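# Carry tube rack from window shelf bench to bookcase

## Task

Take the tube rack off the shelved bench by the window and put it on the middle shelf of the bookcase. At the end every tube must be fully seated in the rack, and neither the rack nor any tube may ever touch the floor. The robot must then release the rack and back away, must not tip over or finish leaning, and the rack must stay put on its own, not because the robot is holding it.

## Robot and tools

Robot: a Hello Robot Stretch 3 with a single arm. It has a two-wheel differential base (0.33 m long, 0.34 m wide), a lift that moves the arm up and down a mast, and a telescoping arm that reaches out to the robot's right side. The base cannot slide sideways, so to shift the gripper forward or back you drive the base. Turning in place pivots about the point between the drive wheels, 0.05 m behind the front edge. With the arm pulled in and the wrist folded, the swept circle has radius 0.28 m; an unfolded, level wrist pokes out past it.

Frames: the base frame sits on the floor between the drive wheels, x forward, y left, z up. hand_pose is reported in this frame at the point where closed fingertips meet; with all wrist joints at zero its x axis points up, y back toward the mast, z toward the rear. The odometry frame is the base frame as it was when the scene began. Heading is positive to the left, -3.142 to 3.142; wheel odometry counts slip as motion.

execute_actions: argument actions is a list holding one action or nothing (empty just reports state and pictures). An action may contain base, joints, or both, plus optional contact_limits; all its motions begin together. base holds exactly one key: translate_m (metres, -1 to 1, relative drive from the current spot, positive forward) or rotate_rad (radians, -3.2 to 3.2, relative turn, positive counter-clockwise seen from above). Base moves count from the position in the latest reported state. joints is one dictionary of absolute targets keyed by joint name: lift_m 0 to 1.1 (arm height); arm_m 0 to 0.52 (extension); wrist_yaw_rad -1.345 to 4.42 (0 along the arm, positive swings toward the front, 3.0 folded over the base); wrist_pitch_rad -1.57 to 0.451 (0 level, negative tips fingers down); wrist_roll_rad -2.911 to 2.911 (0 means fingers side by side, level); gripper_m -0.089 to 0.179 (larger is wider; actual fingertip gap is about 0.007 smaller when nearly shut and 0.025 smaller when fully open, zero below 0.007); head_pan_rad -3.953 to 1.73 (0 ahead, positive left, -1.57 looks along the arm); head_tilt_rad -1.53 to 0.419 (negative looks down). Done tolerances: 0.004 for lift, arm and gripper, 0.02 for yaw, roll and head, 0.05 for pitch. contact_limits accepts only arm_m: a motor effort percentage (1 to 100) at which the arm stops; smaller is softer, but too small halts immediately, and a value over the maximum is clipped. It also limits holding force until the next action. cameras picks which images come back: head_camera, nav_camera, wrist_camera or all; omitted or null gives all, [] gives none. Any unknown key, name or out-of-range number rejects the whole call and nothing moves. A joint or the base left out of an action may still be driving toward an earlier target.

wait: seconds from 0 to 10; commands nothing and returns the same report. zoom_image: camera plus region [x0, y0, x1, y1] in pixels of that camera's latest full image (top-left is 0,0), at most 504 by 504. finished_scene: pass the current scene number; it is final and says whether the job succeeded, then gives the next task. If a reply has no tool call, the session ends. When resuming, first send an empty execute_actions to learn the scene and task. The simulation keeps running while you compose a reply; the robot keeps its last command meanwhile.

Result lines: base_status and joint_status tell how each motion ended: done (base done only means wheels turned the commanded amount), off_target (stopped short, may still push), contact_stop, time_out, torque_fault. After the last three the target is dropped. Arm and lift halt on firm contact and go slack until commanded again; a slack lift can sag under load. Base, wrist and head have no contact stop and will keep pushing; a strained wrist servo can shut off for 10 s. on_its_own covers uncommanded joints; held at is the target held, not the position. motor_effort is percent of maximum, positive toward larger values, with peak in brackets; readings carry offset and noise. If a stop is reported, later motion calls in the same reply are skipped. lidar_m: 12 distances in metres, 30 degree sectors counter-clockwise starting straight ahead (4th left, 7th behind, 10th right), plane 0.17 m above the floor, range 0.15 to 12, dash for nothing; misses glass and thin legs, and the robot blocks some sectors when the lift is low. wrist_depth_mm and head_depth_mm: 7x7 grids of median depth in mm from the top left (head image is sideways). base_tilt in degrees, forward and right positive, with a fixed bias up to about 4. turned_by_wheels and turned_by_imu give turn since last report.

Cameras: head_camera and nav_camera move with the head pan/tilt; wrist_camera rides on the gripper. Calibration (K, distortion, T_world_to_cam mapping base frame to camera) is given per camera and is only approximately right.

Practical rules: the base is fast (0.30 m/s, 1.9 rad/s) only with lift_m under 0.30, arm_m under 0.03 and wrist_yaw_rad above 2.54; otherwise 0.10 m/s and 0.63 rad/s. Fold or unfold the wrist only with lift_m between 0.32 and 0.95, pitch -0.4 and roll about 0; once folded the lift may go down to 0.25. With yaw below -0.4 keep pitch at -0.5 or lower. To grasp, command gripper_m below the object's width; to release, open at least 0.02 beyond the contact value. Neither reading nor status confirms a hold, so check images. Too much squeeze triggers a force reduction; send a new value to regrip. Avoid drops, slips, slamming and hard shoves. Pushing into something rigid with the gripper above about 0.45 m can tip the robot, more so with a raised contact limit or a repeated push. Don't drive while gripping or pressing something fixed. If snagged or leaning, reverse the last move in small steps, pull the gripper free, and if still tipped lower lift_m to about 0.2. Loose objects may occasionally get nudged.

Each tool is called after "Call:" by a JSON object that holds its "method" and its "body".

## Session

Call:
{"method": "execute_actions", "body": {"actions": []}}

Scene clock: 0.00 s.
base_odometry: x=+0.000 y=+0.000 heading=+0.000 (m, m, rad; odometry frame)
turned_by_wheels: +0.000 (rad since the last result)
turned_by_imu: +0.000 (rad since the last result)
base_tilt: forward=+1.2 right=-1.0 (deg)
lidar_m: 2.20 1.83 1.87 1.68 2.03 1.43 1.26 1.20 1.23 1.67 2.51 2.02
head_depth_mm: 1862 2724 2936 3012 2928 2978 2450 / 1886 2676 2736 2733 2746 2764 2417 / 1884 2509 2544 2546 2575 2589 2397 / 1902 2357 2374 2367 2410 2414 2362 / 1931 2239 2260 2244 2251 2254 2235 / 1947 2128 2132 2108 2135 2127 2120 / 1952 1999 2002 2001 2024 2010 2021
base_status: not commanded
joint_positions: lift_m=+0.549 arm_m=-0.001 wrist_yaw_rad=+3.145 wrist_pitch_rad=-0.586 wrist_roll_rad=-0.011 gripper_m=+0.037 head_pan_rad=+0.003 head_tilt_rad=+0.005
joint_status: not commanded
motor_effort: left_wheel=+0 right_wheel=-1 lift_m=+24 arm_m=+0 wrist_yaw_rad=+0 wrist_pitch_rad=+6 wrist_roll_rad=+0 gripper_m=+0 head_pan_rad=+0 head_tilt_rad=+2 (%)
hand_pose: x=-0.0218 y=+0.0567 z=+0.5256 quat_wxyz=(+0.202, +0.673, +0.206, +0.681) (m; base frame)
wrist_depth_mm: - - - - - - - / - - - - - - - / - - - - - - - / 919 927 941 960 962 956 985 / 806 819 806 813 856 830 848 / 701 707 - 717 715 717 733 / 626 640 - - 648 640 645
pictures: head_camera (sideways: a quarter turn clockwise sets it upright), nav_camera (sideways: a quarter turn counterclockwise sets it upright), wrist_camera
camera_calibration (this result's frames):
head_camera: T_world_to_cam=[[0.0395942, -0.0394601, -0.998436, 1.31473], [-0.0116795, 0.999133, -0.0399508, 0.0589406], [0.999148, 0.0132431, 0.0390991, -0.0988456], [0, 0, 0, 1]] pos_world=[0.0473942, -0.00570133, 1.31889]
nav_camera: T_world_to_cam=[[0.00623806, 0.05062, 0.998699, -1.25793], [-0.000553703, -0.998718, 0.0506244, -0.0133139], [0.99998, -0.000868781, -0.00620203, -0.038522], [0, 0, 0, 1]] pos_world=[0.0463609, 0.0503461, 1.25673]
wrist_camera: T_world_to_cam=[[0.999647, -0.0139624, 0.0226148, 0.00286348], [0.00599658, -0.710462, -0.70371, 0.439129], [0.0258924, 0.703597, -0.710128, 0.494651], [0, 0, 0, 1]] pos_world=[-0.0183035, -0.0360097, 0.66022]
Images, in order (width x height): head_camera 896x504, nav_camera 672x504, wrist_camera 644x364.

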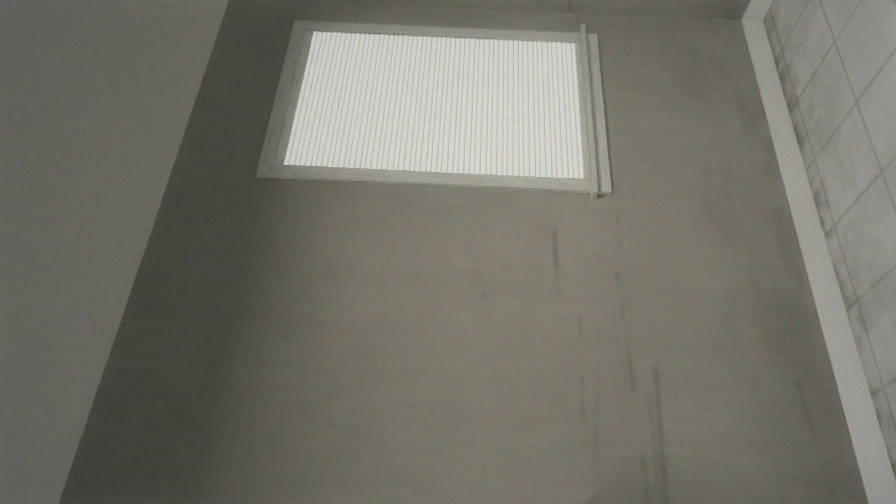

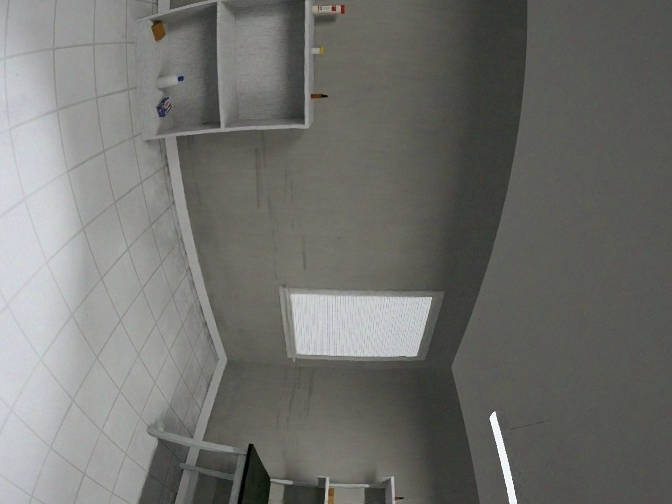

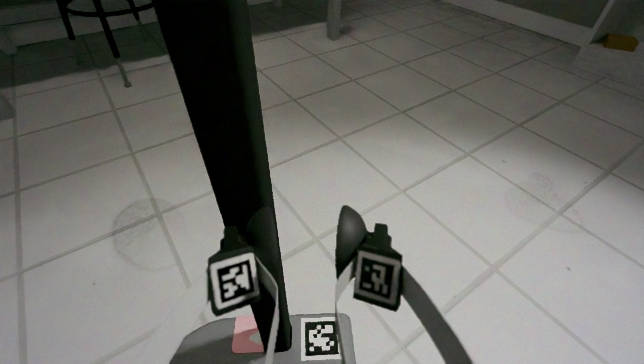

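Call:
{"method": "execute_actions", "body": {"actions": [{"joints":{"head_pan_rad":-1.1,"head_tilt_rad":-0.35,"lift_m":0.9,"wrist_pitch_rad":-0.4,"gripper_m":0.179}}], "cameras": ["head_camera","nav_camera"]}}

Scene clock: 6.53 s.
base_odometry: x=+0.000 y=+0.000 heading=+0.000 (m, m, rad; odometry frame)
turned_by_wheels: +0.000 (rad since the last result)
turned_by_imu: +0.000 (rad since the last result)
base_tilt: forward=+1.1 right=-1.0 (deg)
lidar_m: 2.19 1.83 1.88 1.68 2.03 1.43 1.26 1.20 1.23 1.66 2.50 2.02
head_depth_mm: 2309 2428 2588 2747 2612 1931 1534 / 2252 2379 2530 2578 2444 1917 1512 / 2235 2400 2516 2657 2547 1909 1504 / 2241 2380 2489 2688 2550 1885 1507 / 2220 2336 2478 2671 2513 1882 1503 / 2214 2329 2496 2666 2478 1847 1477 / 2191 2316 2480 2610 2441 1848 1474
base_status: not commanded
joint_positions: lift_m=+0.900 arm_m=-0.001 wrist_yaw_rad=+3.145 wrist_pitch_rad=-0.423 wrist_roll_rad=-0.011 gripper_m=+0.179 head_pan_rad=-1.093 head_tilt_rad=-0.345
joint_status: all done
motor_effort: left_wheel=+0(0) right_wheel=-1(0) lift_m=+28(29) arm_m=+0(0) wrist_yaw_rad=+0(1) wrist_pitch_rad=+13(14) wrist_roll_rad=+0(0) gripper_m=+1(98) head_pan_rad=-4(40) head_tilt_rad=-2(28) (%)
hand_pose: x=-0.0219 y=+0.0802 z=+0.9113 quat_wxyz=(+0.147, +0.687, +0.151, +0.696) (m; base frame)
wrist_depth_mm: - - - - - - - / - - - - - - - / - - - - - - - / - - - - - - - / - - - - - - - / - - - - - - - / - - - - - - -
pictures: head_camera (sideways: a quarter turn clockwise sets it upright), nav_camera (sideways: a quarter turn counterclockwise sets it upright)
camera_calibration (this result's frames):
head_camera: T_world_to_cam=[[-0.175657, 0.253089, -0.951362, 1.2543], [0.877256, 0.478773, -0.0346068, 0.0465436], [0.446728, -0.840668, -0.306124, 0.353905], [0, 0, 0, 1]] pos_world=[0.0213971, -0.0422186, 1.30325]
nav_camera: T_world_to_cam=[[0.205292, -0.28636, 0.93587, -1.17691], [-0.880452, -0.471614, 0.0488295, -0.00558683], [0.427387, -0.834013, -0.348945, 0.411103], [0, 0, 0, 1]] pos_world=[0.0609902, 0.00321121, 1.24516]
Images, in order (width x height): head_camera 896x504, nav_camera 672x504.

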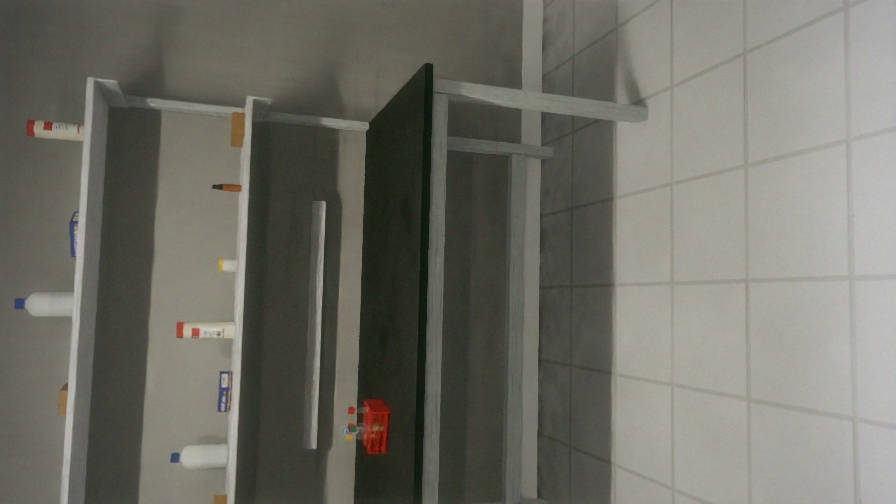

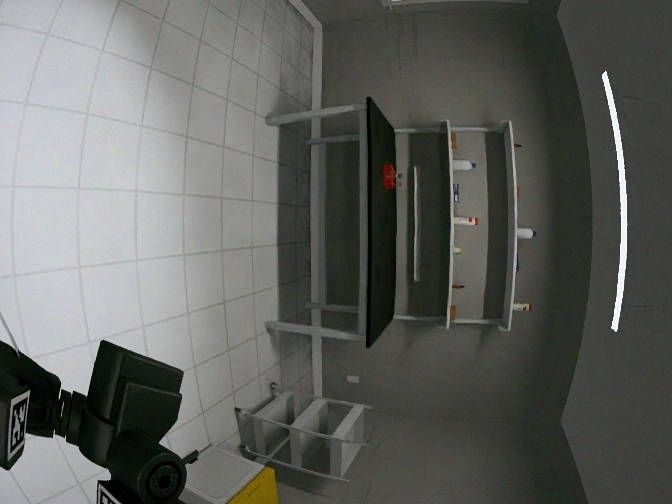

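Call:
{"method": "execute_actions", "body": {"actions": [{"base":{"rotate_rad":-0.76},"joints":{"head_pan_rad":-0.5,"head_tilt_rad":-0.5}}], "cameras": []}}

Call:
{"method": "execute_actions", "body": {"actions": [{"base":{"translate_m":1.0}}], "cameras": ["head_camera","nav_camera"]}}

Scene clock: 18.10 s.
base_odometry: x=+0.000 y=+0.000 heading=-0.760 (m, m, rad; odometry frame)
turned_by_wheels: -0.760 (rad since the last result)
turned_by_imu: -0.750 (rad since the last result)
base_tilt: forward=+1.1 right=-1.0 (deg)
lidar_m: 2.02 2.44 1.83 1.87 1.68 1.43 1.43 1.89 1.20 1.20 1.42 1.95
head_depth_mm: 2445 2615 2784 2208 2010 1640 1364 / 2383 2596 2847 2834 2043 1630 1352 / 2327 2527 2702 2611 2036 1629 1339 / 2259 2469 2336 2730 2047 1614 1342 / 2197 2403 2283 2658 2021 1601 1327 / 2142 2350 2035 2599 2017 1594 1330 / 2088 2310 2003 2563 1996 1584 1327
base_status: done
joint_positions: lift_m=+0.900 arm_m=-0.001 wrist_yaw_rad=+3.145 wrist_pitch_rad=-0.423 wrist_roll_rad=-0.011 gripper_m=+0.179 head_pan_rad=-0.507 head_tilt_rad=-0.493
joint_status: all done
motor_effort: left_wheel=+2(9) right_wheel=-3(7) lift_m=+28(28) arm_m=+0(0) wrist_yaw_rad=+0(0) wrist_pitch_rad=+13(13) wrist_roll_rad=+0(0) gripper_m=+0(0) head_pan_rad=+3(33) head_tilt_rad=-3(18) (%)
hand_pose: x=-0.0219 y=+0.0802 z=+0.9113 quat_wxyz=(+0.147, +0.687, +0.151, +0.696) (m; base frame)
wrist_depth_mm: - - - - - - - / - - - - - - - / - - - - - - - / - - - - - - - / - - - - - - - / - - - - - - - / - - - - - - -
pictures: none
No camera images: the call's "cameras" was empty. Leave "cameras" out to get every camera's image.

Scene clock: 29.20 s.
base_odometry: x=+0.725 y=-0.689 heading=-0.760 (m, m, rad; odometry frame)
turned_by_wheels: +0.000 (rad since the last result)
turned_by_imu: +0.002 (rad since the last result)
base_tilt: forward=+1.1 right=-1.1 (deg)
lidar_m: 1.06 1.04 1.85 1.70 1.91 2.43 2.43 1.69 1.46 1.43 1.24 1.54
head_depth_mm: 1508 1626 1756 1180 2081 1641 1360 / 1489 1618 1710 1170 1977 1628 1349 / 1464 1593 1673 1158 1903 1621 1337 / 1429 1547 1645 1147 1880 1610 1340 / 1389 1522 1619 1137 1849 1600 1332 / 1352 1479 1569 1125 1814 1604 1326 / 1326 1451 1533 1115 1795 1582 1323
base_status: done
joint_positions: lift_m=+0.900 arm_m=-0.001 wrist_yaw_rad=+3.145 wrist_pitch_rad=-0.423 wrist_roll_rad=-0.011 gripper_m=+0.179 head_pan_rad=-0.507 head_tilt_rad=-0.494
joint_status: not commanded
motor_effort: left_wheel=+3(11) right_wheel=-3(4) lift_m=+29(28) arm_m=+0(0) wrist_yaw_rad=+1(0) wrist_pitch_rad=+13(13) wrist_roll_rad=+0(0) gripper_m=+1(1) head_pan_rad=+3(3) head_tilt_rad=-3(3) (%)
hand_pose: x=-0.0219 y=+0.0802 z=+0.9113 quat_wxyz=(+0.147, +0.687, +0.151, +0.696) (m; base frame)
wrist_depth_mm: - - - - - - - / - - - - - - - / - - - - - - - / - - - - - - - / - - - - - - - / - - - - - - - / - - - - - - -
pictures: head_camera (sideways: a quarter turn clockwise sets it upright), nav_camera (sideways: a quarter turn counterclockwise sets it upright)
camera_calibration (this result's frames):
head_camera: T_world_to_cam=[[-0.406247, 0.180419, -0.895775, 1.18316], [0.462027, 0.886323, -0.0310208, 0.0444016], [0.788349, -0.426474, -0.443425, 0.530499], [0, 0, 0, 1]] pos_world=[0.0419238, -0.0265753, 1.29646]
nav_camera: T_world_to_cam=[[0.44692, -0.190416, 0.874073, -1.09775], [-0.466735, -0.883187, 0.0462439, -0.00473516], [0.763165, -0.428628, -0.483588, 0.584264], [0, 0, 0, 1]] pos_world=[0.0425074, 0.0372207, 1.24228]
Images, in order (width x height): head_camera 896x504, nav_camera 672x504.

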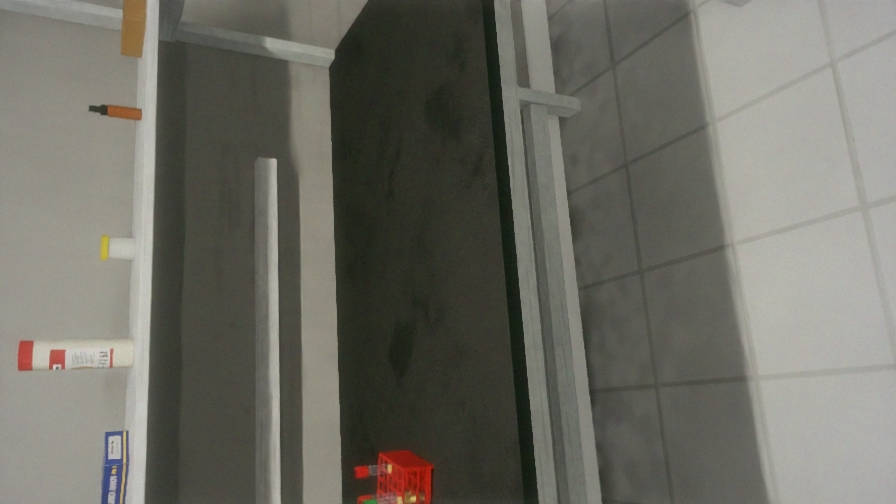

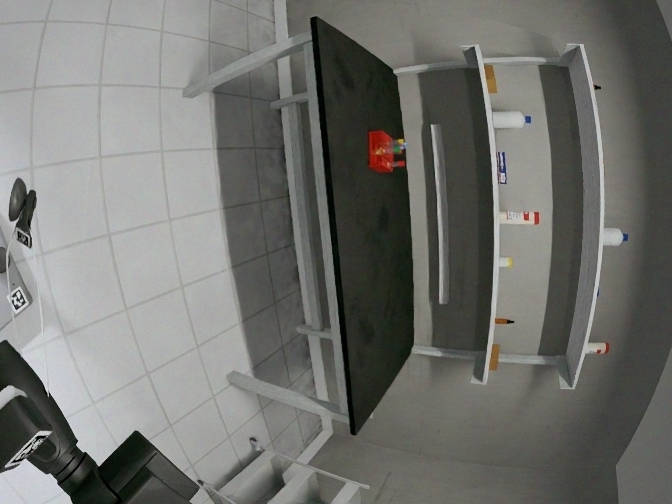

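Call:
{"method": "execute_actions", "body": {"actions": [{"base":{"translate_m":0.5}}], "cameras": []}}

Call:
{"method": "execute_actions", "body": {"actions": [{"base":{"rotate_rad":1.28},"joints":{"head_pan_rad":-1.57,"head_tilt_rad":-0.7}}], "cameras": []}}

Call:
{"method": "execute_actions", "body": {"actions": [{"joints":{"wrist_yaw_rad":0}}]}}

Scene clock: 43.57 s.
base_odometry: x=+1.088 y=-1.033 heading=-0.760 (m, m, rad; odometry frame)
turned_by_wheels: +0.000 (rad since the last result)
turned_by_imu: +0.001 (rad since the last result)
base_tilt: forward=+1.1 right=-1.0 (deg)
lidar_m: 1.06 0.57 1.72 1.72 1.99 3.41 2.89 1.87 1.48 1.06 1.23 1.06
head_depth_mm: 1068 1165 1238 1186 864 682 1291 / 1044 1135 1213 1163 858 676 1258 / 1001 1112 1186 1156 851 674 1253 / 987 1086 1155 1142 840 669 597 / 977 1059 1128 1131 839 665 580 / 951 1039 1110 1120 769 661 562 / 938 1016 1078 1114 795 657 547
base_status: done
joint_positions: lift_m=+0.900 arm_m=-0.001 wrist_yaw_rad=+3.145 wrist_pitch_rad=-0.423 wrist_roll_rad=-0.011 gripper_m=+0.179 head_pan_rad=-0.507 head_tilt_rad=-0.494
joint_status: not commanded
motor_effort: left_wheel=+2(10) right_wheel=-2(3) lift_m=+29(29) arm_m=+0(0) wrist_yaw_rad=+0(0) wrist_pitch_rad=+12(12) wrist_roll_rad=+0(0) gripper_m=+0(0) head_pan_rad=+3(3) head_tilt_rad=-2(2) (%)
hand_pose: x=-0.0219 y=+0.0802 z=+0.9113 quat_wxyz=(+0.147, +0.687, +0.151, +0.696) (m; base frame)
wrist_depth_mm: - - - - - - - / - - - - - - - / - - - - - - - / - - - - - - - / - - - - - - - / - - - - - - 578 / - - - - - - 700
pictures: none
No camera images: the call's "cameras" was empty. Leave "cameras" out to get every camera's image.

Scene clock: 46.60 s.
base_odometry: x=+1.088 y=-1.033 heading=+0.520 (m, m, rad; odometry frame)
turned_by_wheels: +1.280 (rad since the last result)
turned_by_imu: +1.264 (rad since the last result)
base_tilt: forward=+1.1 right=-1.0 (deg)
lidar_m: 1.72 1.77 2.11 2.87 2.32 1.66 1.48 1.07 1.11 1.06 0.58 0.58
head_depth_mm: 996 1072 1109 848 705 - - / 993 1069 1099 842 694 - 1147 / 994 1069 1089 838 678 - - / 998 1070 1083 803 677 608 - / 993 1072 1065 806 670 - - / 998 1114 1066 822 668 1290 - / 996 1109 1052 817 665 1306 1189
base_status: done
joint_positions: lift_m=+0.900 arm_m=-0.001 wrist_yaw_rad=+3.145 wrist_pitch_rad=-0.423 wrist_roll_rad=-0.011 gripper_m=+0.179 head_pan_rad=-1.563 head_tilt_rad=-0.691
joint_status: all done
motor_effort: left_wheel=-3(9) right_wheel=+3(7) lift_m=+28(29) arm_m=+0(0) wrist_yaw_rad=+1(0) wrist_pitch_rad=+12(12) wrist_roll_rad=+0(0) gripper_m=+0(0) head_pan_rad=-3(37) head_tilt_rad=-4(24) (%)
hand_pose: x=-0.0219 y=+0.0802 z=+0.9113 quat_wxyz=(+0.147, +0.687, +0.151, +0.696) (m; base frame)
wrist_depth_mm: - - - - - - - / - - - - - - - / - - - - - - - / - - - - - - - / - - - - - - - / - - - - - - - / - - - - - - -
pictures: none
No camera images: the call's "cameras" was empty. Leave "cameras" out to get every camera's image.

Scene clock: 49.17 s.
base_odometry: x=+1.088 y=-1.033 heading=+0.520 (m, m, rad; odometry frame)
turned_by_wheels: +0.000 (rad since the last result)
turned_by_imu: +0.000 (rad since the last result)
base_tilt: forward=+1.1 right=-1.1 (deg)
lidar_m: 1.72 1.77 2.12 2.87 2.31 1.66 1.48 1.06 1.11 1.06 0.58 0.58
head_depth_mm: 995 1077 1106 850 704 - - / 991 1073 1094 842 702 - - / 991 1072 1088 837 717 - - / 998 1074 1080 800 713 - 1194 / 994 1082 1074 808 690 1331 1197 / 998 1109 1060 823 668 1318 1188 / 991 1112 1054 815 666 1313 1185
base_status: not commanded
joint_positions: lift_m=+0.900 arm_m=-0.001 wrist_yaw_rad=+0.002 wrist_pitch_rad=-0.423 wrist_roll_rad=-0.011 gripper_m=+0.179 head_pan_rad=-1.563 head_tilt_rad=-0.691
joint_status: all done
motor_effort: left_wheel=-4(4) right_wheel=+2(3) lift_m=+29(28) arm_m=+0(0) wrist_yaw_rad=-2(2) wrist_pitch_rad=+12(13) wrist_roll_rad=+0(0) gripper_m=+0(0) head_pan_rad=-4(3) head_tilt_rad=-4(4) (%)
hand_pose: x=-0.0210 y=-0.3673 z=+0.9113 quat_wxyz=(+0.696, +0.150, -0.687, -0.147) (m; base frame)
wrist_depth_mm: 776 814 835 880 881 891 913 / 880 829 839 865 870 859 874 / 592 592 536 572 621 610 609 / 452 460 462 463 464 468 475 / 371 372 373 375 375 393 382 / - 316 315 317 318 315 323 / 264 270 271 277 283 291 303
pictures: head_camera (sideways: a quarter turn clockwise sets it upright), nav_camera (sideways: a quarter turn counterclockwise sets it upright), wrist_camera
camera_calibration (this result's frames):
head_camera: T_world_to_cam=[[-0.044331, 0.609559, -0.7915, 1.04498], [0.998885, 0.039918, -0.0252043, 0.0335471], [0.0162315, -0.791735, -0.610649, 0.752781], [0, 0, 0, 1]] pos_world=[0.000596721, -0.0423164, 1.28764]
nav_camera: T_world_to_cam=[[0.0556202, -0.644839, 0.762292, -0.949627], [-0.99845, -0.0373715, 0.0412379, 0.00503673], [0.00189618, -0.763404, -0.645918, 0.800099], [0, 0, 0, 1]] pos_world=[0.0563302, -0.0013697, 1.24048]
wrist_camera: T_world_to_cam=[[-0.999648, 0.0178998, 0.0195837, -0.0401103], [-0.00534126, 0.587243, -0.809393, 0.982051], [-0.0259884, -0.809213, -0.586941, 0.397776], [0, 0, 0, 1]] pos_world=[-0.0245132, -0.2541, 1.02912]
Images, in order (width x height): head_camera 896x504, nav_camera 672x504, wrist_camera 644x364.

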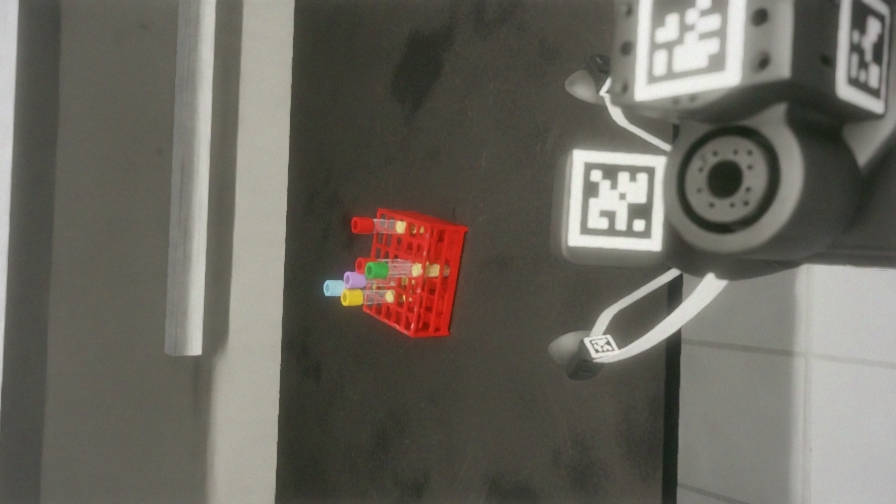

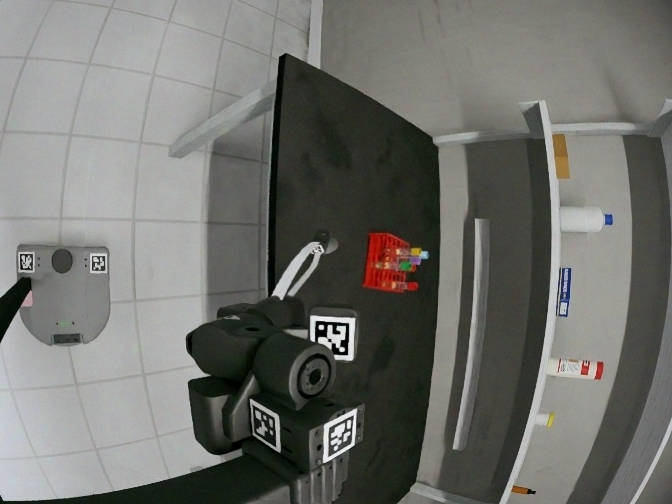

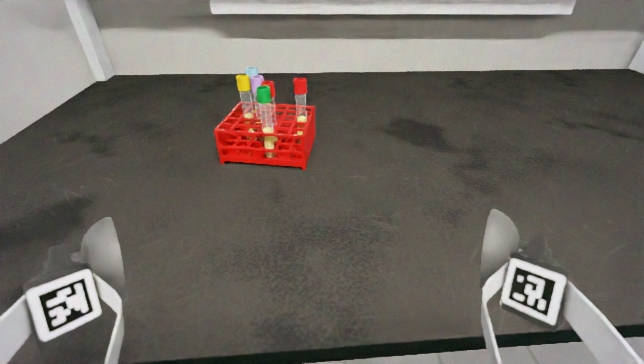

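Call:
{"method": "execute_actions", "body": {"actions": [{"base":{"rotate_rad":-0.17},"joints":{"lift_m":0.975,"wrist_pitch_rad":-0.85}}], "cameras": []}}

Call:
{"method": "execute_actions", "body": {"actions": [{"base":{"translate_m":0.185},"joints":{"arm_m":0.31}}], "cameras": ["head_camera","wrist_camera"]}}

Scene clock: 58.60 s.
base_odometry: x=+1.088 y=-1.033 heading=+0.350 (m, m, rad; odometry frame)
turned_by_wheels: -0.170 (rad since the last result)
turned_by_imu: -0.168 (rad since the last result)
base_tilt: forward=+1.1 right=-1.0 (deg)
lidar_m: 1.72 1.73 1.84 2.86 3.27 1.88 1.48 1.06 1.18 1.06 1.07 0.58
head_depth_mm: 1064 1148 1105 - - - - / 1041 1126 1096 867 - - - / 1026 1111 1094 863 - - - / 1011 1090 1077 831 666 609 1194 / 994 1067 1070 800 672 1297 1197 / 976 1058 1064 796 668 1319 1189 / 963 1042 1056 816 665 1286 1184
base_status: done
joint_positions: lift_m=+0.975 arm_m=-0.001 wrist_yaw_rad=+0.002 wrist_pitch_rad=-0.855 wrist_roll_rad=-0.011 gripper_m=+0.179 head_pan_rad=-1.563 head_tilt_rad=-0.691
joint_status: all done
motor_effort: left_wheel=+3(8) right_wheel=-3(7) lift_m=+28(27) arm_m=+0(0) wrist_yaw_rad=-2(2) wrist_pitch_rad=+3(11) wrist_roll_rad=+0(0) gripper_m=+0(0) head_pan_rad=-4(3) head_tilt_rad=-5(4) (%)
hand_pose: x=-0.0213 y=-0.2935 z=+0.9043 quat_wxyz=(+0.647, +0.296, -0.639, -0.291) (m; base frame)
wrist_depth_mm: 465 457 464 479 489 493 503 / 411 413 419 423 429 433 443 / 372 377 376 383 386 387 411 / 333 336 342 354 - - - / 313 330 - - - - - / - - - - - - - / 947 926 968 974 961 974 -
pictures: none
No camera images: the call's "cameras" was empty. Leave "cameras" out to get every camera's image.

Scene clock: 62.10 s.
base_odometry: x=+1.261 y=-0.970 heading=+0.350 (m, m, rad; odometry frame)
turned_by_wheels: +0.000 (rad since the last result)
turned_by_imu: +0.000 (rad since the last result)
base_tilt: forward=+1.1 right=-1.0 (deg)
lidar_m: 1.54 1.54 1.72 3.42 3.32 2.05 1.65 1.22 1.14 1.03 0.44 0.45
head_depth_mm: 1021 - 1057 846 687 1337 1208 / 997 - 1012 838 682 1312 1205 / 992 - - 794 679 1303 1203 / 974 1033 1123 796 675 612 1201 / 961 1024 1073 824 672 593 1187 / 946 1060 1064 820 666 592 1190 / 935 1036 1059 816 663 575 1184
base_status: done
joint_positions: lift_m=+0.975 arm_m=+0.310 wrist_yaw_rad=+0.001 wrist_pitch_rad=-0.856 wrist_roll_rad=-0.011 gripper_m=+0.179 head_pan_rad=-1.563 head_tilt_rad=-0.691
joint_status: all done
motor_effort: left_wheel=+3(8) right_wheel=-3(4) lift_m=+29(29) arm_m=+3(2) wrist_yaw_rad=-2(2) wrist_pitch_rad=+3(3) wrist_roll_rad=+0(0) gripper_m=+0(0) head_pan_rad=-3(4) head_tilt_rad=-3(5) (%)
hand_pose: x=-0.0214 y=-0.6044 z=+0.9042 quat_wxyz=(+0.647, +0.296, -0.639, -0.292) (m; base frame)
wrist_depth_mm: 456 461 461 480 475 489 501 / 408 405 419 423 428 430 440 / 370 373 367 294 378 390 392 / 334 337 329 282 344 347 352 / 309 308 307 303 316 325 322 / - 285 289 291 292 290 297 / 259 264 264 268 271 273 274
pictures: head_camera (sideways: a quarter turn clockwise sets it upright), wrist_camera
camera_calibration (this result's frames):
head_camera: T_world_to_cam=[[-0.0442424, 0.609648, -0.791437, 1.0449], [0.998891, 0.0397743, -0.025201, 0.0335427], [0.0161152, -0.791674, -0.610731, 0.752889], [0, 0, 0, 1]] pos_world=[0.000590515, -0.0423141, 1.28763]
wrist_camera: T_world_to_cam=[[-0.999608, 0.00951567, 0.0263482, -0.0473548], [-0.00456949, 0.872561, -0.488485, 0.997814], [-0.0276387, -0.488413, -0.872175, 0.653524], [0, 0, 0, 1]] pos_world=[-0.0247142, -0.551012, 1.05865]
Images, in order (width x height): head_camera 896x504, wrist_camera 644x364.

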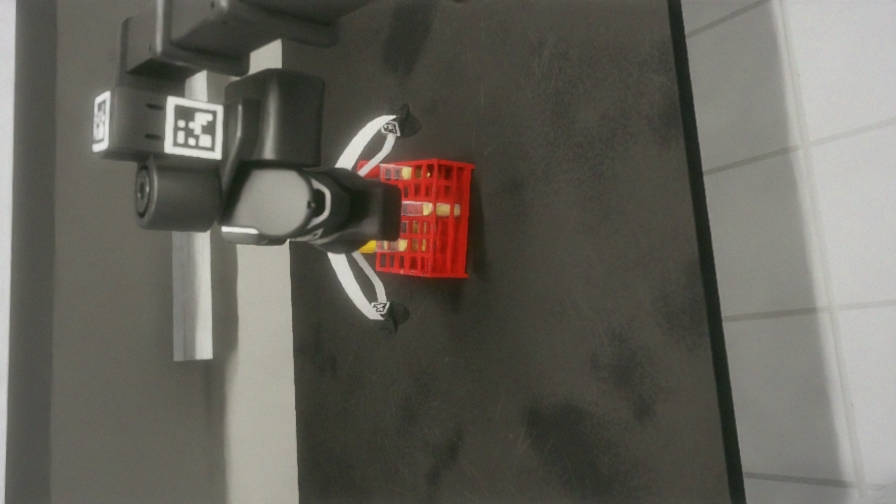

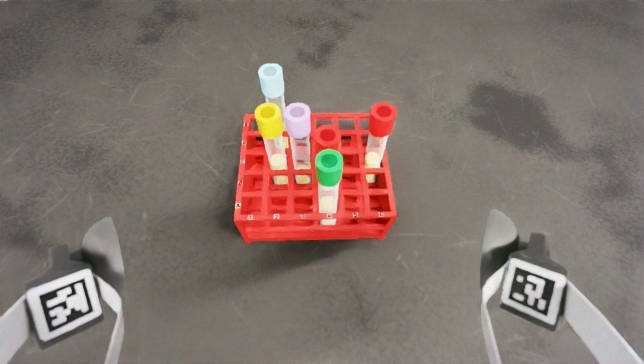

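Call:
{"method": "execute_actions", "body": {"actions": [{"base":{"translate_m":-0.008},"joints":{"arm_m":0.375,"lift_m":0.915}}], "cameras": ["wrist_camera"]}}

Call:
{"method": "execute_actions", "body": {"actions": [{"joints":{"arm_m":0.415,"lift_m":0.864}}], "cameras": ["wrist_camera","head_camera"]}}

Scene clock: 69.77 s.
base_odometry: x=+1.254 y=-0.972 heading=+0.351 (m, m, rad; odometry frame)
turned_by_wheels: +0.000 (rad since the last result)
turned_by_imu: +0.000 (rad since the last result)
base_tilt: forward=+1.1 right=-1.0 (deg)
lidar_m: 1.55 1.55 1.73 2.86 3.02 2.04 1.65 1.21 1.15 1.03 0.44 0.46
head_depth_mm: 1023 1102 - - 665 1346 1210 / 1010 1075 1009 827 683 1306 1207 / 998 1052 - 799 680 1309 1201 / 978 1045 1105 784 676 609 1197 / 964 1029 1074 824 670 606 1195 / 944 1058 1067 823 668 590 1191 / 938 1038 1053 817 666 588 1184
base_status: done
joint_positions: lift_m=+0.915 arm_m=+0.375 wrist_yaw_rad=+0.001 wrist_pitch_rad=-0.857 wrist_roll_rad=-0.011 gripper_m=+0.179 head_pan_rad=-1.563 head_tilt_rad=-0.691
joint_status: all done
motor_effort: left_wheel=+2(5) right_wheel=-3(9) lift_m=+20(24) arm_m=+3(6) wrist_yaw_rad=-1(1) wrist_pitch_rad=+3(3) wrist_roll_rad=+0(0) gripper_m=+0(0) head_pan_rad=-3(3) head_tilt_rad=-4(5) (%)
hand_pose: x=-0.0214 y=-0.6693 z=+0.8445 quat_wxyz=(+0.647, +0.296, -0.639, -0.292) (m; base frame)
wrist_depth_mm: 364 369 376 381 387 389 394 / 326 330 324 341 341 347 351 / 290 294 230 231 295 309 314 / 267 269 220 207 267 279 282 / 245 248 196 186 225 259 258 / - 226 197 214 226 231 240 / 205 211 213 216 215 218 219
pictures: wrist_camera
camera_calibration (this result's frames):
wrist_camera: T_world_to_cam=[[-0.999607, 0.00950788, 0.0263539, -0.0451765], [-0.00456401, 0.872826, -0.48801, 1.02506], [-0.0276423, -0.487938, -0.87244, 0.570339], [0, 0, 0, 1]] pos_world=[-0.0247149, -0.615982, 0.999019]
Images, in order (width x height): wrist_camera 644x364.

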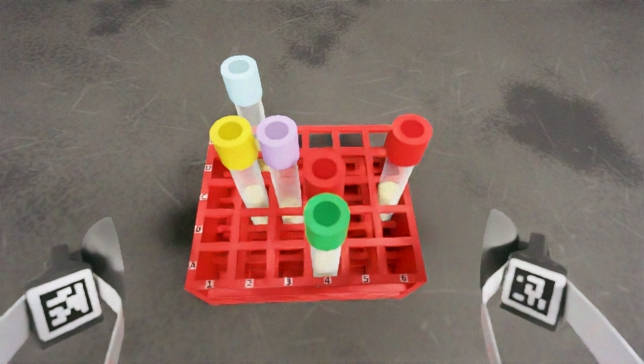

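Scene clock: 71.13 s.
base_odometry: x=+1.254 y=-0.972 heading=+0.351 (m, m, rad; odometry frame)
turned_by_wheels: +0.000 (rad since the last result)
turned_by_imu: +0.000 (rad since the last result)
base_tilt: forward=+1.1 right=-1.0 (deg)
lidar_m: 1.55 1.55 1.73 2.87 3.02 2.05 1.65 1.22 1.15 1.02 0.44 0.46
head_depth_mm: 1026 1112 1163 - - 1344 1198 / 1006 1087 - 826 682 1310 1208 / 992 1061 - 794 679 1293 1204 / 977 1047 1082 781 674 609 1204 / 960 1030 1071 825 672 605 1200 / 945 1057 1060 822 668 590 1191 / 931 1035 1052 814 663 588 1187
base_status: not commanded
joint_positions: lift_m=+0.864 arm_m=+0.415 wrist_yaw_rad=+0.001 wrist_pitch_rad=-0.857 wrist_roll_rad=-0.011 gripper_m=+0.179 head_pan_rad=-1.563 head_tilt_rad=-0.691
joint_status: all done
motor_effort: left_wheel=+3(2) right_wheel=-3(3) lift_m=+20(19) arm_m=+3(4) wrist_yaw_rad=-1(2) wrist_pitch_rad=+4(4) wrist_roll_rad=+0(0) gripper_m=+0(0) head_pan_rad=-4(4) head_tilt_rad=-4(3) (%)
hand_pose: x=-0.0214 y=-0.7092 z=+0.7935 quat_wxyz=(+0.647, +0.296, -0.639, -0.292) (m; base frame)
wrist_depth_mm: 287 289 287 296 300 307 313 / 254 257 250 264 267 270 274 / 230 221 85 228 234 89 244 / 208 207 94 79 153 215 222 / 193 186 135 76 141 203 202 / - 137 151 66 131 132 186 / 162 136 144 113 138 169 172
pictures: head_camera (sideways: a quarter turn clockwise sets it upright), wrist_camera
camera_calibration (this result's frames):
head_camera: T_world_to_cam=[[-0.0442424, 0.609649, -0.791436, 1.0449], [0.998891, 0.0397744, -0.025201, 0.0335427], [0.0161151, -0.791673, -0.610732, 0.752889], [0, 0, 0, 1]] pos_world=[0.000590515, -0.0423141, 1.28763]
wrist_camera: T_world_to_cam=[[-0.999607, 0.00950153, 0.0263564, -0.0434585], [-0.00456407, 0.872945, -0.487798, 1.03494], [-0.0276425, -0.487727, -0.872559, 0.506575], [0, 0, 0, 1]] pos_world=[-0.0247149, -0.655965, 0.948005]
Images, in order (width x height): head_camera 896x504, wrist_camera 644x364.

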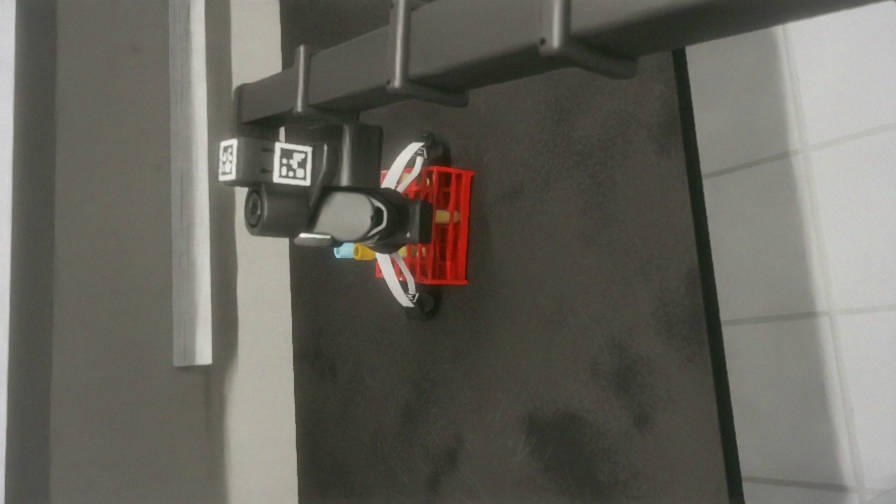

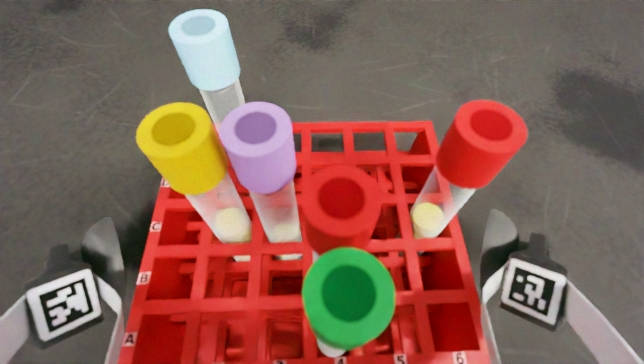

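Call:
{"method": "execute_actions", "body": {"actions": [{"joints":{"gripper_m":0.095}}], "cameras": []}}

Call:
{"method": "execute_actions", "body": {"actions": [{"joints":{"lift_m":0.91}}], "cameras": ["wrist_camera","head_camera"]}}

Scene clock: 76.03 s.
base_odometry: x=+1.254 y=-0.972 heading=+0.350 (m, m, rad; odometry frame)
turned_by_wheels: +0.000 (rad since the last result)
turned_by_imu: +0.000 (rad since the last result)
base_tilt: forward=+1.1 right=-1.0 (deg)
lidar_m: 1.54 1.55 1.73 2.87 3.02 2.04 1.65 1.22 1.15 1.03 0.44 0.46
head_depth_mm: 1027 1109 1165 - - 1338 1198 / 1012 1086 - 840 681 1317 1218 / 992 1062 - 792 677 1305 1202 / 977 1051 1080 781 677 610 1196 / 964 1030 1070 823 670 605 1197 / 950 1054 1065 819 669 592 1196 / 932 1036 1054 817 666 587 1193
base_status: not commanded
joint_positions: lift_m=+0.864 arm_m=+0.415 wrist_yaw_rad=+0.000 wrist_pitch_rad=-0.842 wrist_roll_rad=-0.011 gripper_m=+0.097 head_pan_rad=-1.563 head_tilt_rad=-0.691
joint_status: all done
motor_effort: left_wheel=+1(3) right_wheel=-1(3) lift_m=+20(19) arm_m=+3(3) wrist_yaw_rad=-1(2) wrist_pitch_rad=-4(5) wrist_roll_rad=+0(0) gripper_m=-31(100) head_pan_rad=-3(3) head_tilt_rad=-4(4) (%)
hand_pose: x=-0.0216 y=-0.7123 z=+0.7957 quat_wxyz=(+0.649, +0.291, -0.641, -0.288) (m; base frame)
wrist_depth_mm: 300 303 308 310 314 319 325 / 262 267 255 273 276 280 282 / 236 234 89 244 246 239 251 / 213 212 91 153 159 217 227 / 195 193 140 77 142 209 205 / 183 137 151 70 137 - 189 / 164 144 142 68 142 172 175
pictures: none
No camera images: the call's "cameras" was empty. Leave "cameras" out to get every camera's image.

Scene clock: 77.27 s.
base_odometry: x=+1.254 y=-0.972 heading=+0.350 (m, m, rad; odometry frame)
turned_by_wheels: +0.000 (rad since the last result)
turned_by_imu: +0.000 (rad since the last result)
base_tilt: forward=+1.1 right=-1.0 (deg)
lidar_m: 1.54 1.55 1.73 2.87 3.02 2.04 1.65 1.22 1.15 1.03 0.44 0.46
head_depth_mm: 1025 1099 - - 665 1336 1210 / 1009 1080 1011 842 683 1309 1209 / 994 1061 - 783 679 1301 1199 / 978 1050 1120 780 675 609 1193 / 959 1029 1070 825 671 605 1196 / 948 1049 1058 821 669 590 1191 / 935 1033 1055 815 665 587 1179
base_status: not commanded
joint_positions: lift_m=+0.910 arm_m=+0.415 wrist_yaw_rad=+0.000 wrist_pitch_rad=-0.869 wrist_roll_rad=-0.011 gripper_m=+0.103 head_pan_rad=-1.563 head_tilt_rad=-0.691
joint_status: all done
on_its_own: gripper_m is held at +0.102, not at your +0.095, by its stall guard, which is still easing
motor_effort: left_wheel=+2(2) right_wheel=-2(2) lift_m=+31(30) arm_m=+3(3) wrist_yaw_rad=+0(0) wrist_pitch_rad=+10(11) wrist_roll_rad=+0(0) gripper_m=-23(31) head_pan_rad=-3(4) head_tilt_rad=-4(4) (%)
hand_pose: x=-0.0216 y=-0.7066 z=+0.8371 quat_wxyz=(+0.645, +0.300, -0.637, -0.296) (m; base frame)
wrist_depth_mm: 349 354 355 365 365 371 375 / 308 309 115 324 324 331 333 / 280 283 162 283 287 299 299 / 257 82 82 155 161 86 272 / 236 155 136 76 140 247 251 / 222 138 154 81 155 - 229 / 201 145 144 66 137 209 214
pictures: head_camera (sideways: a quarter turn clockwise sets it upright), wrist_camera
camera_calibration (this result's frames):
head_camera: T_world_to_cam=[[-0.0442424, 0.609649, -0.791436, 1.0449], [0.998891, 0.0397744, -0.025201, 0.0335427], [0.0161151, -0.791673, -0.610732, 0.752889], [0, 0, 0, 1]] pos_world=[0.000590515, -0.0423141, 1.28763]
wrist_camera: T_world_to_cam=[[-0.999599, 0.00999307, 0.0264862, -0.0445179], [-0.00384547, 0.879016, -0.476777, 1.04903], [-0.0280462, -0.476688, -0.878625, 0.558777], [0, 0, 0, 1]] pos_world=[-0.0247944, -0.655308, 0.992288]
Images, in order (width x height): head_camera 896x504, wrist_camera 644x364.

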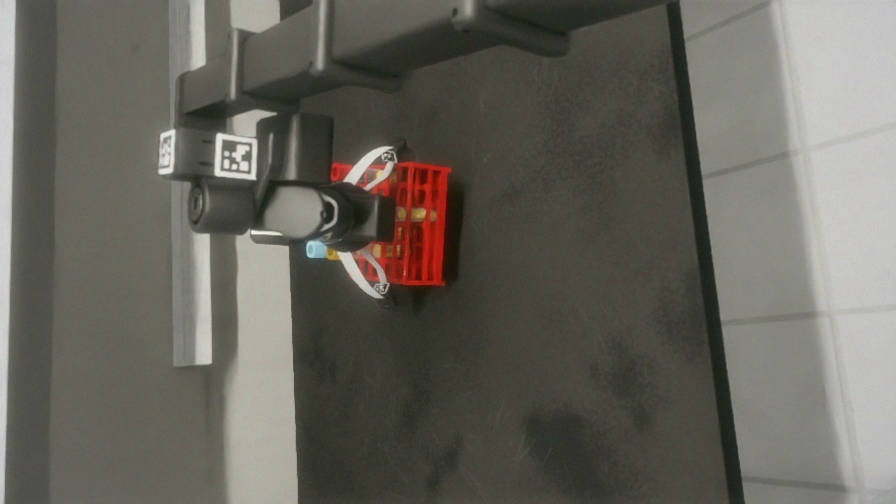

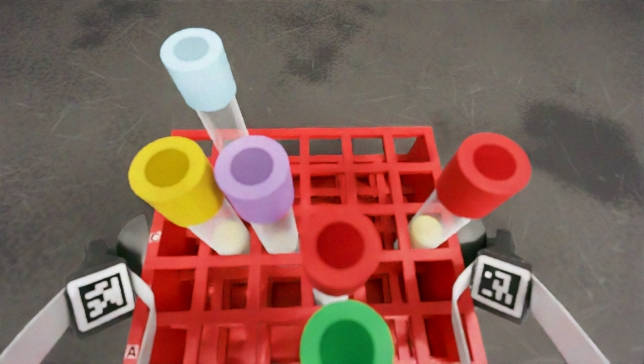

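Call:
{"method": "execute_actions", "body": {"actions": [{"joints":{"arm_m":0.03,"lift_m":0.92,"head_pan_rad":1.0,"head_tilt_rad":-0.3}}]}}

Scene clock: 83.93 s.
base_odometry: x=+1.254 y=-0.972 heading=+0.350 (m, m, rad; odometry frame)
turned_by_wheels: +0.000 (rad since the last result)
turned_by_imu: +0.000 (rad since the last result)
base_tilt: forward=+1.1 right=-1.0 (deg)
lidar_m: 1.55 1.55 1.73 2.86 3.04 2.04 1.65 1.22 1.15 1.03 0.44 0.46
head_depth_mm: 1496 1560 1610 1655 1717 1794 1577 / 1626 1673 1738 1812 1884 1904 1576 / 1763 1849 1847 1890 2022 1993 1554 / 1941 2017 2081 2059 2143 1960 1553 / 2147 2240 2256 2383 2400 1968 1551 / 2399 2546 2602 2415 2447 1949 1534 / 2727 2910 3081 3286 2633 1936 1530
base_status: not commanded
joint_positions: lift_m=+0.920 arm_m=+0.030 wrist_yaw_rad=+0.000 wrist_pitch_rad=-0.870 wrist_roll_rad=-0.011 gripper_m=+0.110 head_pan_rad=+0.993 head_tilt_rad=-0.310
joint_status: all done
on_its_own: gripper_m is held at +0.109, not at your +0.095, by its stall guard, which is not easing now
motor_effort: left_wheel=+2(2) right_wheel=-2(2) lift_m=+31(34) arm_m=-3(1) wrist_yaw_rad=+0(0) wrist_pitch_rad=+11(11) wrist_roll_rad=+0(0) gripper_m=-22(23) head_pan_rad=+3(39) head_tilt_rad=+5(31) (%)
hand_pose: x=-0.0216 y=-0.3220 z=+0.8470 quat_wxyz=(+0.645, +0.300, -0.637, -0.297) (m; base frame)
wrist_depth_mm: 364 365 376 383 385 391 398 / 325 327 114 338 345 348 352 / 296 295 163 299 303 313 318 / 268 82 82 155 163 85 - / 247 154 137 76 141 - - / 236 139 153 84 150 - - / 875 145 144 66 136 930 943
pictures: head_camera (sideways: a quarter turn clockwise sets it upright), nav_camera (sideways: a quarter turn counterclockwise sets it upright), wrist_camera
camera_calibration (this result's frames):
head_camera: T_world_to_cam=[[-0.115088, -0.248951, -0.961654, 1.26738], [-0.848102, 0.528653, -0.0353586, 0.0580487], [0.517183, 0.811511, -0.271978, 0.309034], [0, 0, 0, 1]] pos_world=[0.0352638, 0.0340438, 1.30488]
nav_camera: T_world_to_cam=[[0.129731, 0.291571, 0.947711, -1.1919], [0.843171, -0.535381, 0.0492931, -0.0167069], [0.521759, 0.792688, -0.315299, 0.366739], [0, 0, 0, 1]] pos_world=[-0.0226357, 0.0478694, 1.24604]
wrist_camera: T_world_to_cam=[[-0.999599, 0.00996382, 0.0264978, -0.0486411], [-0.00384525, 0.87955, -0.47579, 0.714977], [-0.0280468, -0.475702, -0.879159, 0.751523], [0, 0, 0, 1]] pos_world=[-0.0247945, -0.270873, 1.00218]
Images, in order (width x height): head_camera 896x504, nav_camera 672x504, wrist_camera 644x364.

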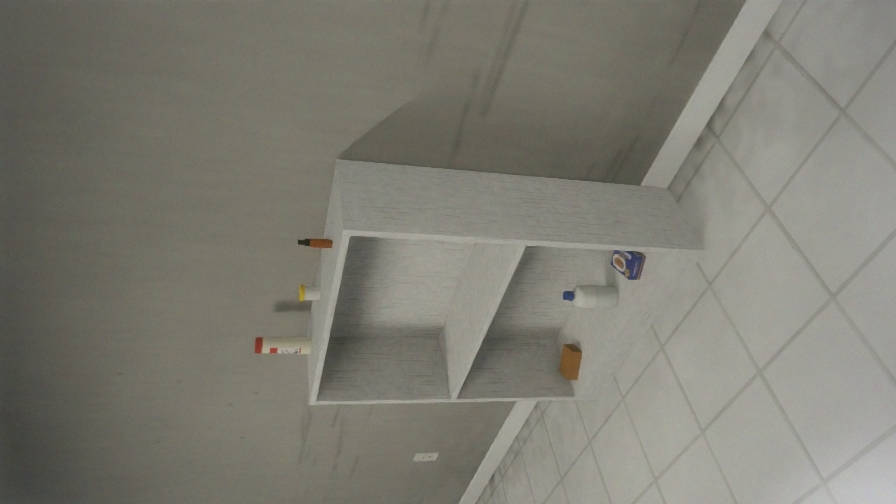

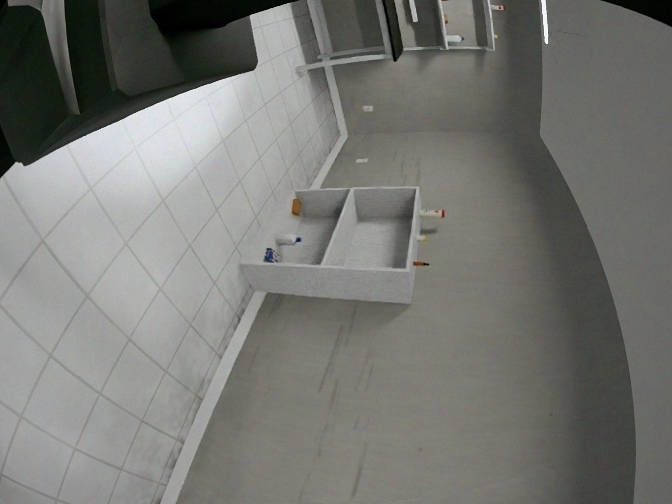

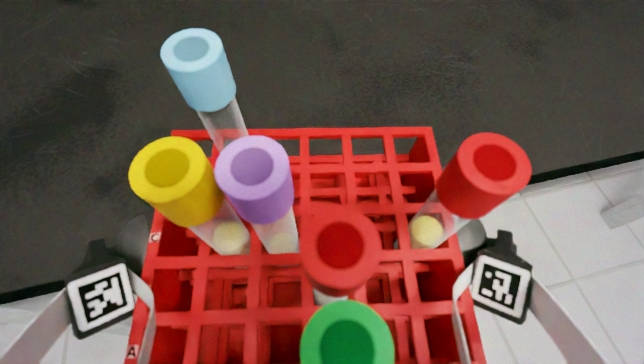

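Call:
{"method": "execute_actions", "body": {"actions": [{"base":{"rotate_rad":1.44},"joints":{"head_pan_rad":-0.6,"head_tilt_rad":-0.4}}], "cameras": ["wrist_camera"]}}

Call:
{"method": "execute_actions", "body": {"actions": [{"base":{"translate_m":1.0}}], "cameras": ["head_camera","nav_camera"]}}

Scene clock: 101.50 s.
base_odometry: x=+1.254 y=-0.972 heading=+1.790 (m, m, rad; odometry frame)
turned_by_wheels: +1.440 (rad since the last result)
turned_by_imu: +1.422 (rad since the last result)
base_tilt: forward=+1.1 right=-1.0 (deg)
lidar_m: 2.33 2.97 2.12 1.80 1.21 1.24 1.03 1.03 0.44 1.55 1.55 1.72
head_depth_mm: 1378 1448 1518 1599 1689 1750 1461 / 1474 1540 1616 1717 1815 1810 1453 / 1559 1644 1741 1846 1983 1778 1442 / 1676 1772 1861 1973 2111 1797 1434 / 1809 1914 1794 1883 2041 1770 1434 / 1956 2087 2199 2351 2188 1769 1428 / 2138 2243 2206 2379 2277 1746 1414
base_status: done
joint_positions: lift_m=+0.920 arm_m=+0.030 wrist_yaw_rad=+0.000 wrist_pitch_rad=-0.870 wrist_roll_rad=-0.011 gripper_m=+0.110 head_pan_rad=-0.593 head_tilt_rad=-0.395
joint_status: all done
on_its_own: gripper_m is held at +0.109, not at your +0.095, by its stall guard, which is not easing now
motor_effort: left_wheel=-3(8) right_wheel=+2(7) lift_m=+30(30) arm_m=-3(3) wrist_yaw_rad=+0(0) wrist_pitch_rad=+11(11) wrist_roll_rad=+0(0) gripper_m=-24(23) head_pan_rad=-4(39) head_tilt_rad=-2(14) (%)
hand_pose: x=-0.0216 y=-0.3220 z=+0.8470 quat_wxyz=(+0.645, +0.300, -0.637, -0.297) (m; base frame)
wrist_depth_mm: - - - - - - 906 / - - 114 - - - 950 / - - 162 - - - 984 / - 82 82 155 162 86 284 / - 155 136 76 141 - 267 / 966 139 153 84 150 - 288 / 884 145 144 66 137 909 921
pictures: wrist_camera
camera_calibration (this result's frames):
wrist_camera: T_world_to_cam=[[-0.999599, 0.00995547, 0.0265047, -0.0486496], [-0.00385587, 0.87955, -0.47579, 0.714977], [-0.0280489, -0.475702, -0.879159, 0.751522], [0, 0, 0, 1]] pos_world=[-0.0247938, -0.270873, 1.00218]
Images, in order (width x height): wrist_camera 644x364.

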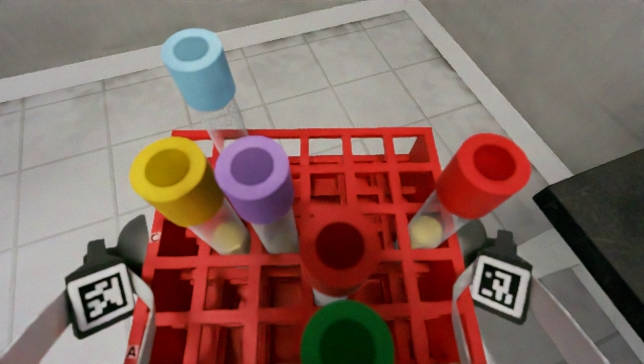

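Scene clock: 112.47 s.
base_odometry: x=+1.036 y=+0.004 heading=+1.790 (m, m, rad; odometry frame)
turned_by_wheels: +0.000 (rad since the last result)
turned_by_imu: +0.000 (rad since the last result)
base_tilt: forward=+1.1 right=-1.0 (deg)
lidar_m: 1.88 1.90 2.29 2.08 2.08 1.99 1.33 1.32 1.48 1.22 0.96 1.16
head_depth_mm: 1081 1134 1150 1228 1257 1132 1354 / 1156 1215 1239 1313 1330 1481 1348 / 1232 1299 1308 1419 1374 1565 1375 / 1315 1395 1411 1546 1495 1644 1438 / 1420 1519 1434 1546 1621 1635 1433 / 1540 1651 1753 1917 2072 1700 1418 / 1675 1806 1965 2149 2213 1742 1421
base_status: done
joint_positions: lift_m=+0.920 arm_m=+0.030 wrist_yaw_rad=+0.000 wrist_pitch_rad=-0.870 wrist_roll_rad=-0.011 gripper_m=+0.110 head_pan_rad=-0.593 head_tilt_rad=-0.395
joint_status: not commanded
on_its_own: gripper_m is held at +0.109, not at your +0.095, by its stall guard, which is not easing now
motor_effort: left_wheel=-4(6) right_wheel=+2(8) lift_m=+30(31) arm_m=-3(3) wrist_yaw_rad=+0(1) wrist_pitch_rad=+11(11) wrist_roll_rad=+0(0) gripper_m=-23(23) head_pan_rad=-3(4) head_tilt_rad=-3(2) (%)
hand_pose: x=-0.0216 y=-0.3220 z=+0.8470 quat_wxyz=(+0.645, +0.300, -0.637, -0.297) (m; base frame)
wrist_depth_mm: 822 949 - - - - - / 822 - 115 - - - - / - - 162 - - - - / - 82 82 155 162 85 - / - 154 136 76 140 - - / 951 138 154 84 150 - - / 900 145 144 66 137 916 949
pictures: head_camera (sideways: a quarter turn clockwise sets it upright), nav_camera (sideways: a quarter turn counterclockwise sets it upright)
camera_calibration (this result's frames):
head_camera: T_world_to_cam=[[-0.314255, 0.164008, -0.935064, 1.23387], [0.538921, 0.84169, -0.0334897, 0.047151], [0.781542, -0.51445, -0.352893, 0.412729], [0, 0, 0, 1]] pos_world=[0.0397746, -0.0297224, 1.30098]
nav_camera: T_world_to_cam=[[0.355534, -0.17854, 0.917453, -1.15378], [-0.544566, -0.837338, 0.0480826, -0.00666027], [0.759634, -0.516709, -0.394929, 0.468917], [0, 0, 0, 1]] pos_world=[0.0503766, 0.0307206, 1.24405]
Images, in order (width x height): head_camera 896x504, nav_camera 672x504.

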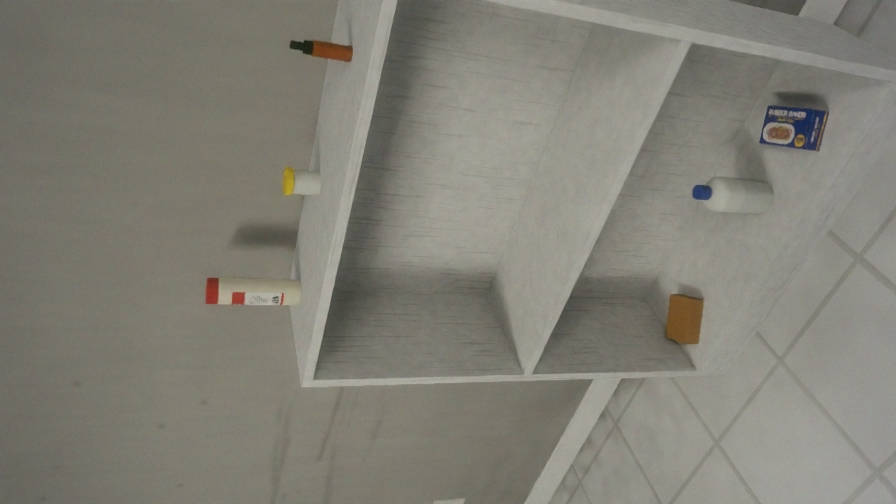

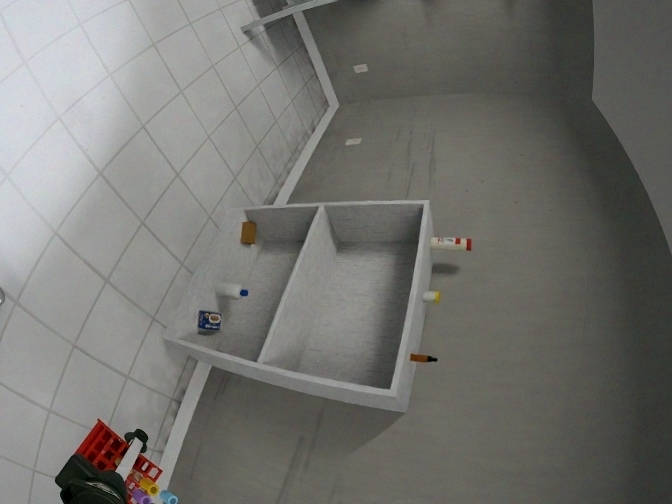

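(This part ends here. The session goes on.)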